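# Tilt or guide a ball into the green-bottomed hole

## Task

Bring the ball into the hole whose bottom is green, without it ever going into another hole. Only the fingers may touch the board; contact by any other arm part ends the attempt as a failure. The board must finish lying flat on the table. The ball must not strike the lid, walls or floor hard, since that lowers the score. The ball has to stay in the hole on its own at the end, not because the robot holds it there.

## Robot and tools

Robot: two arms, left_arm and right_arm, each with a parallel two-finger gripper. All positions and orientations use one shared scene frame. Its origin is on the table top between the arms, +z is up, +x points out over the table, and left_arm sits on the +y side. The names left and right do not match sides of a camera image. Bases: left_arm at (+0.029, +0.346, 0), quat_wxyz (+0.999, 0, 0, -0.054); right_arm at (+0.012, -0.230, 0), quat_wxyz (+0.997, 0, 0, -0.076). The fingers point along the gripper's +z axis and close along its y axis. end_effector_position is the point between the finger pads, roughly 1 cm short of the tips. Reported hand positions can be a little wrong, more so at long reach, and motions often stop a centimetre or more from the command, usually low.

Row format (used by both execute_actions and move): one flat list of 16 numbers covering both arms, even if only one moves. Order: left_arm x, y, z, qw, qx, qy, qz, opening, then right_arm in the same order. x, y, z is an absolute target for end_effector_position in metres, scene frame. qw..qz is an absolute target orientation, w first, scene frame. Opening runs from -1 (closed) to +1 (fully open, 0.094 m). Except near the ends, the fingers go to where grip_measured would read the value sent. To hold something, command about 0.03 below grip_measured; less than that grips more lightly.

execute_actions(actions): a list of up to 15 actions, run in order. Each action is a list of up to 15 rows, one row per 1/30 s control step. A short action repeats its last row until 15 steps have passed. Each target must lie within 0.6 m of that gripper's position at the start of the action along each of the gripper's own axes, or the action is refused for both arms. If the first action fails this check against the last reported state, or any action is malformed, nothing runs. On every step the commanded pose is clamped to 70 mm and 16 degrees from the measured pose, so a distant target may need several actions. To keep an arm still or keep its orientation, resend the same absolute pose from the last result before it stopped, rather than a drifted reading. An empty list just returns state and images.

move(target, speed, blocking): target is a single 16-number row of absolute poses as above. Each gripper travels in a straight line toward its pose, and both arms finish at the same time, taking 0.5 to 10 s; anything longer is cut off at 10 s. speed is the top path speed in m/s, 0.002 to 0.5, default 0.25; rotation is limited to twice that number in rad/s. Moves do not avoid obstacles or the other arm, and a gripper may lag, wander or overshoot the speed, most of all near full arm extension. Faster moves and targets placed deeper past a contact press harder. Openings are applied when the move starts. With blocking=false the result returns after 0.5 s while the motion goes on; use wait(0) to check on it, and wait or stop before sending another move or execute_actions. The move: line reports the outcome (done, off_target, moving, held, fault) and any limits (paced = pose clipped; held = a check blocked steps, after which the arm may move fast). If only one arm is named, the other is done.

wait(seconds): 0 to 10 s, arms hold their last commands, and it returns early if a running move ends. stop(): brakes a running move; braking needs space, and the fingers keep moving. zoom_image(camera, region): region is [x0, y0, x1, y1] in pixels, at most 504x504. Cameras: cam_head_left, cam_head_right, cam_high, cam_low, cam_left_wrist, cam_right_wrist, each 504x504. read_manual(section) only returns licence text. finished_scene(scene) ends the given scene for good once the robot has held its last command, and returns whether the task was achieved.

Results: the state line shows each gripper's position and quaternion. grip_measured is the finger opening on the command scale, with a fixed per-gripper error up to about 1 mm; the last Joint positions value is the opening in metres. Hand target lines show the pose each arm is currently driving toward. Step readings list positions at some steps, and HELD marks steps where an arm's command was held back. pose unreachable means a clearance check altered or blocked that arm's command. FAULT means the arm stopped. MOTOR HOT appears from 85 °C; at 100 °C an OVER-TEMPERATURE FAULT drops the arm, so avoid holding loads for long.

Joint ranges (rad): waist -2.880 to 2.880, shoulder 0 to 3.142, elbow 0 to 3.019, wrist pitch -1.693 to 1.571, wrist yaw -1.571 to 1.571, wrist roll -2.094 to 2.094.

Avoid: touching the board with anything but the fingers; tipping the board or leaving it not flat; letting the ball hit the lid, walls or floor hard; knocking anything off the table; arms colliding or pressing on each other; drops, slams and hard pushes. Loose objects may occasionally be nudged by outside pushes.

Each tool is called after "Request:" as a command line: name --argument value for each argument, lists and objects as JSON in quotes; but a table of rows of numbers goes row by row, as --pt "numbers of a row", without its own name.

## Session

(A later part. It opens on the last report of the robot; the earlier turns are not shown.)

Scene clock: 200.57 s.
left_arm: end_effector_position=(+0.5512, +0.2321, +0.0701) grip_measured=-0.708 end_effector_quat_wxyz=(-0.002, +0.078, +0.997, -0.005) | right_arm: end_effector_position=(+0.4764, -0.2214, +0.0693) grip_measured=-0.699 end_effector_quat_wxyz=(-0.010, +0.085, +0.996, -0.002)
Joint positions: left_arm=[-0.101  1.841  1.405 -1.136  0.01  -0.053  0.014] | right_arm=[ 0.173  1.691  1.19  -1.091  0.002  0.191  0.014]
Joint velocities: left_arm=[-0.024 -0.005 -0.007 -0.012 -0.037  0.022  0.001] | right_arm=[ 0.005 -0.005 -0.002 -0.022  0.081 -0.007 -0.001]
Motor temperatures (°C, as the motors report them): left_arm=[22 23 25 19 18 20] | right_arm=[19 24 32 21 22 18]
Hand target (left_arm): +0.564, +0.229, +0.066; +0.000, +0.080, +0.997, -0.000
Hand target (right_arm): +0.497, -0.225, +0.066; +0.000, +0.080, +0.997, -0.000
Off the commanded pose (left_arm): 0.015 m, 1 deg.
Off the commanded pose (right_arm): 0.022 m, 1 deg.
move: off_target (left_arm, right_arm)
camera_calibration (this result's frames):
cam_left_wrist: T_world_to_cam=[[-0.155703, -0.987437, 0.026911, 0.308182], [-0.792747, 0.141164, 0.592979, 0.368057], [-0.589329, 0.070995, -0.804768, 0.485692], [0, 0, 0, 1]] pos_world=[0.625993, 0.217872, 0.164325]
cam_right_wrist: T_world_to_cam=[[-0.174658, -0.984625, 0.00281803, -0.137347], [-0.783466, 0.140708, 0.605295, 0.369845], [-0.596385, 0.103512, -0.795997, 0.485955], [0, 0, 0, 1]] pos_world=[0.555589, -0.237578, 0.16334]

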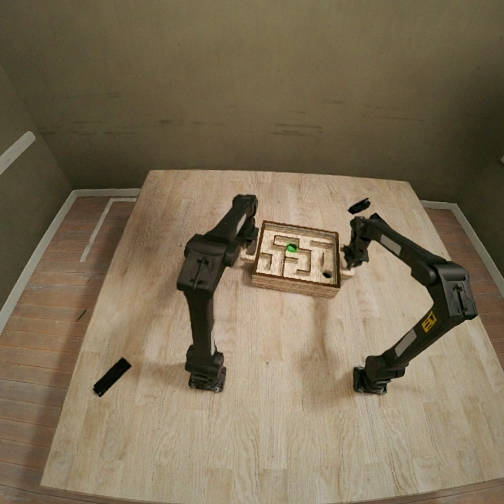

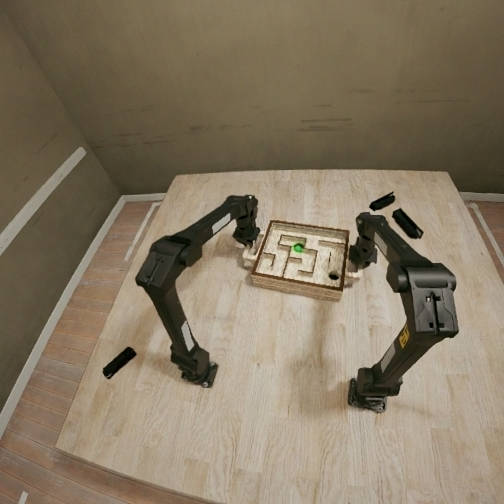

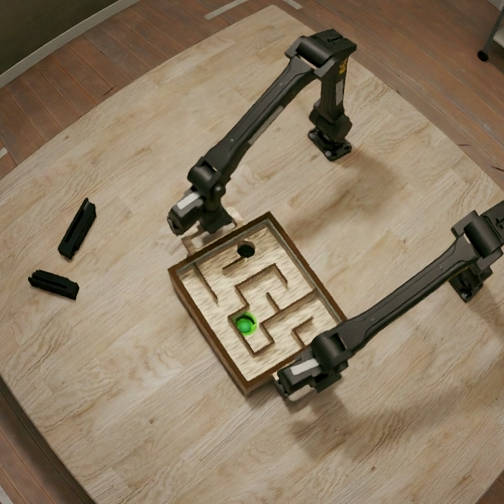

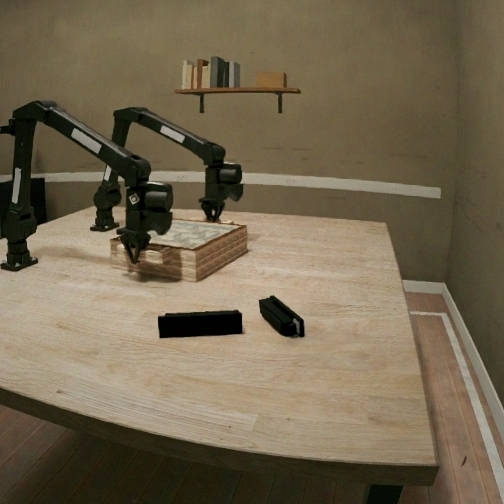

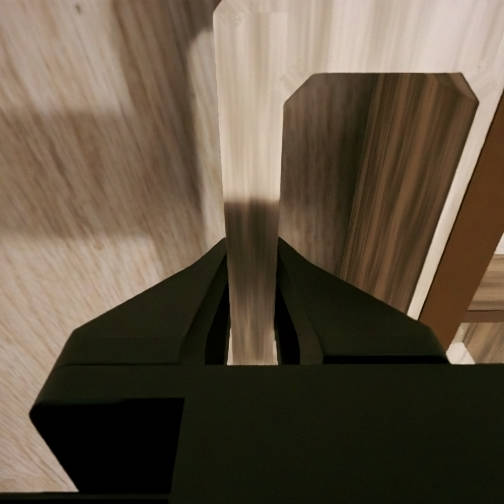

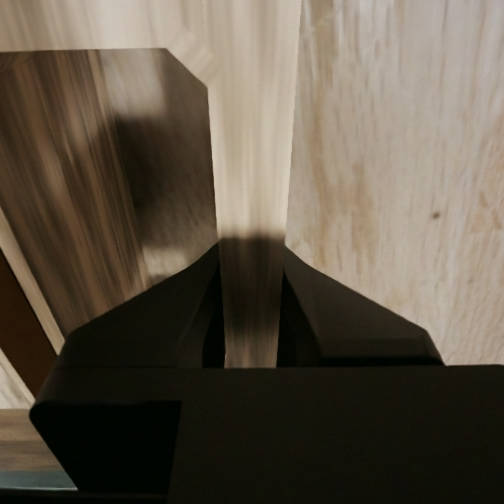

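Down. Release and retreat.

Request:
move --target '[0.551,0.232,0.07,0,0.08,0.997,0,0,0.477,-0.222,0.07,0,0.08,0.997,0,0]'

Request:
move --target '[0.551,0.232,0.15,0,0.08,0.997,0,0,0.477,-0.222,0.15,0,0.08,0.997,0,0]'

Scene clock: 203.63 s.
left_arm: end_effector_position=(+0.5514, +0.2333, +0.0701) grip_measured=-0.003 end_effector_quat_wxyz=(-0.001, +0.078, +0.997, -0.002) | right_arm: end_effector_position=(+0.4757, -0.2214, +0.0672) grip_measured=-0.002 end_effector_quat_wxyz=(-0.009, +0.085, +0.996, -0.002)
Joint positions: left_arm=[-0.101  1.841  1.405 -1.136  0.003 -0.053  0.047] | right_arm=[ 0.173  1.691  1.184 -1.083  0.002  0.191  0.047]
Joint velocities: left_arm=[ 0.005 -0.005 -0.007 -0.007 -0.037 -0.037 -0.   ] | right_arm=[ 0.005 -0.005 -0.002 -0.022  0.022 -0.007  0.002]
Motor temperatures (°C, as the motors report them): left_arm=[22 23 25 19 18 20] | right_arm=[19 24 31 21 22 18]
Hand target (left_arm): +0.551, +0.232, +0.070; -0.000, +0.080, +0.997, -0.000
Hand target (right_arm): +0.477, -0.222, +0.070; -0.000, +0.080, +0.997, -0.000
Off the commanded pose (left_arm): 0.001 m, 0 deg.
Off the commanded pose (right_arm): 0.003 m, 1 deg.
move: done
camera_calibration (this result's frames):
cam_left_wrist: T_world_to_cam=[[-0.155748, -0.987593, 0.0200562, 0.309902], [-0.793594, 0.137192, 0.592779, 0.369502], [-0.588176, 0.076408, -0.805115, 0.483874], [0, 0, 0, 1]] pos_world=[0.626104, 0.218393, 0.164326]
cam_right_wrist: T_world_to_cam=[[-0.174662, -0.984625, 0.00251993, -0.137466], [-0.784389, 0.140688, 0.604103, 0.371016], [-0.59517, 0.103537, -0.796902, 0.483367], [0, 0, 0, 1]] pos_world=[0.554696, -0.237597, 0.161411]

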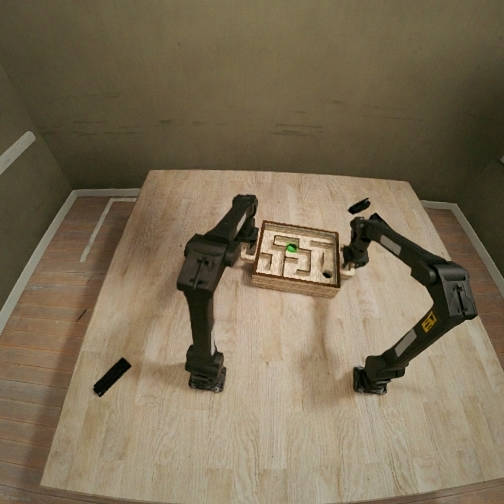

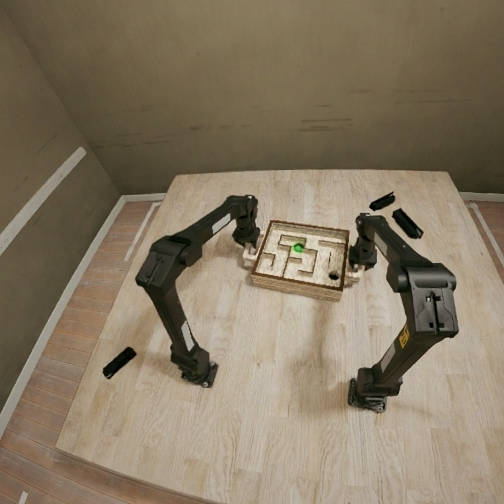

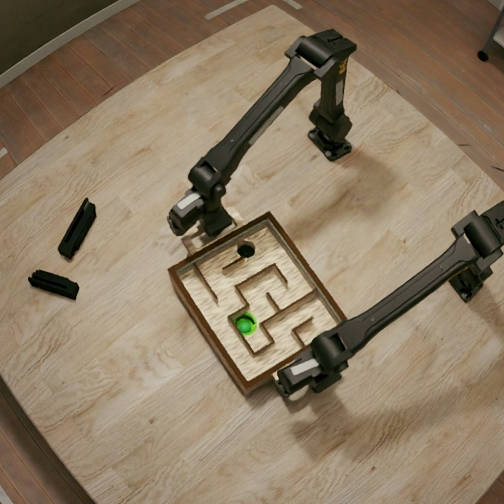

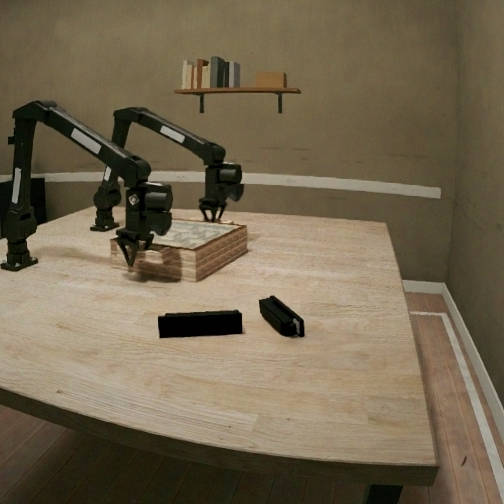

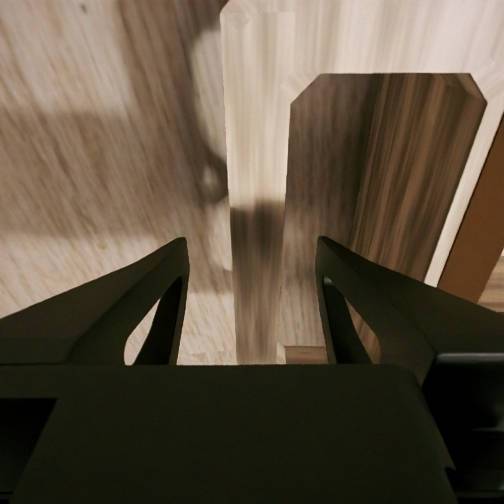

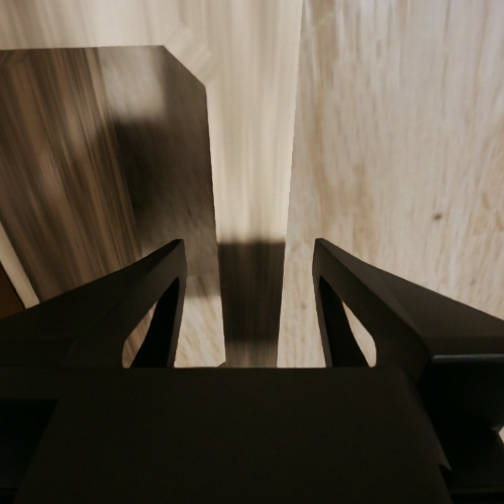

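Scene clock: 204.53 s.
left_arm: end_effector_position=(+0.5430, +0.2351, +0.1389) grip_measured=-0.003 end_effector_quat_wxyz=(-0.008, +0.078, +0.997, -0.000) | right_arm: end_effector_position=(+0.4674, -0.2216, +0.1421) grip_measured=-0.002 end_effector_quat_wxyz=(-0.005, +0.085, +0.996, -0.002)
Joint positions: left_arm=[-0.101  1.767  1.491 -1.312  0.003 -0.053  0.047] | right_arm=[ 0.173  1.587  1.267 -1.262  0.002  0.191  0.047]
Joint velocities: left_arm=[ 0.005  0.005 -0.012 -0.007  0.037 -0.125 -0.001] | right_arm=[-0.005  0.005 -0.002 -0.017  0.051 -0.037  0.   ]
Motor temperatures (°C, as the motors report them): left_arm=[22 23 25 19 18 20] | right_arm=[19 24 31 21 22 18]
Hand target (left_arm): +0.552, +0.232, +0.150; +0.000, +0.080, +0.997, +0.000
Hand target (right_arm): +0.475, -0.222, +0.150; +0.000, +0.080, +0.997, -0.000
Off the commanded pose (left_arm): 0.014 m, 1 deg.
Off the commanded pose (right_arm): 0.012 m, 1 deg.
move: off_target (left_arm, right_arm)
camera_calibration (this result's frames):
cam_left_wrist: T_world_to_cam=[[-0.15547, -0.98766, 0.0188781, 0.309075], [-0.784929, 0.135115, 0.604674, 0.315967], [-0.599763, 0.0791909, -0.796249, 0.538568], [0, 0, 0, 1]] pos_world=[0.619077, 0.21992, 0.231942]
cam_right_wrist: T_world_to_cam=[[-0.174676, -0.984625, 0.00102937, -0.13905], [-0.788974, 0.140592, 0.598125, 0.322328], [-0.589074, 0.103666, -0.801402, 0.535928], [0, 0, 0, 1]] pos_world=[0.545721, -0.237786, 0.236845]

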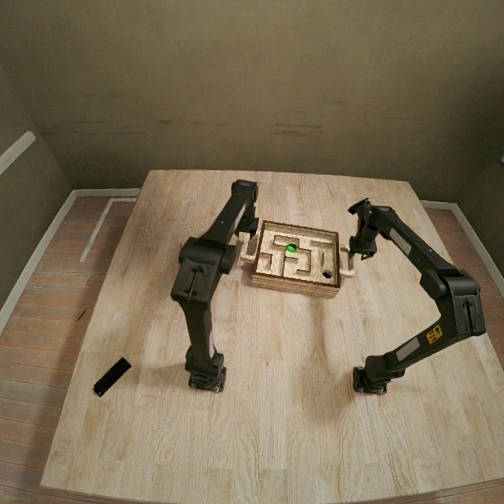

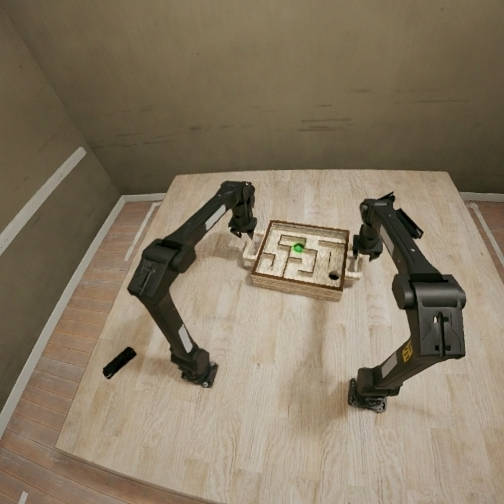

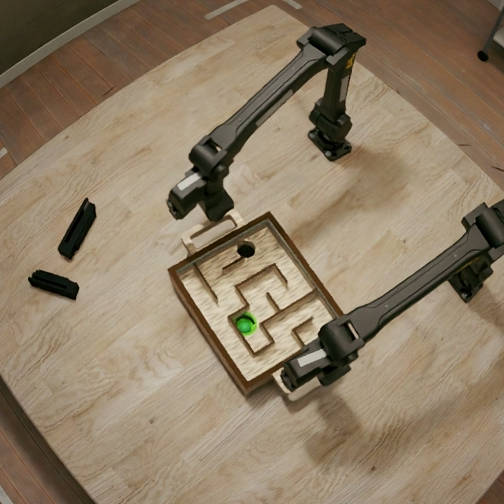

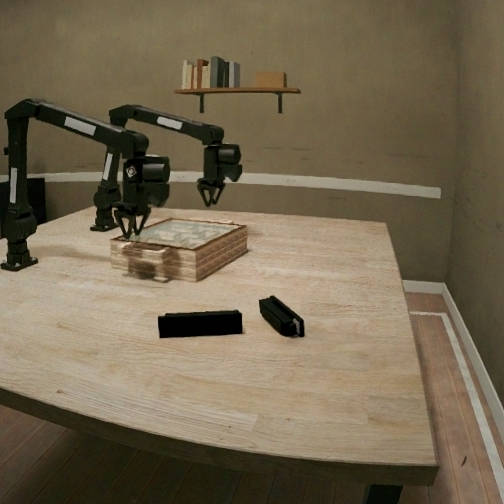

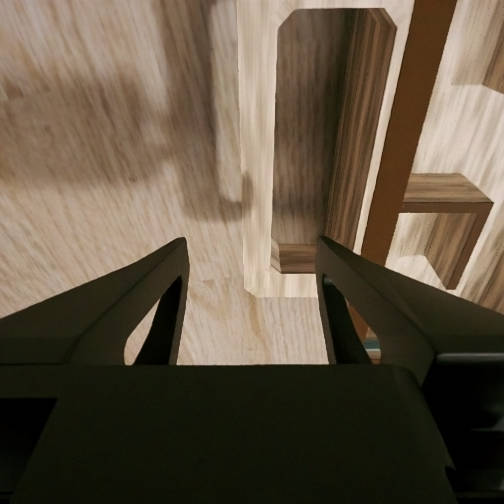

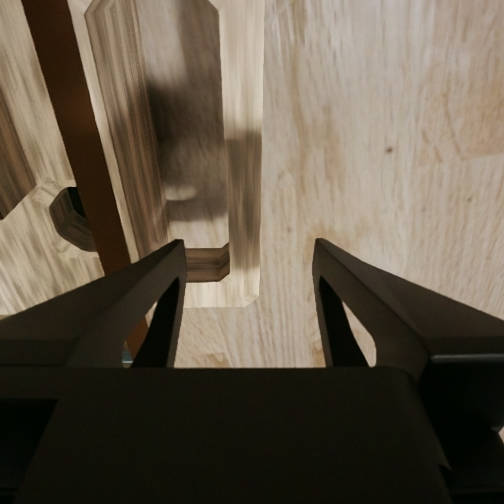

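Request:
finished_scene --scene 1

The scene is finished: the task was done.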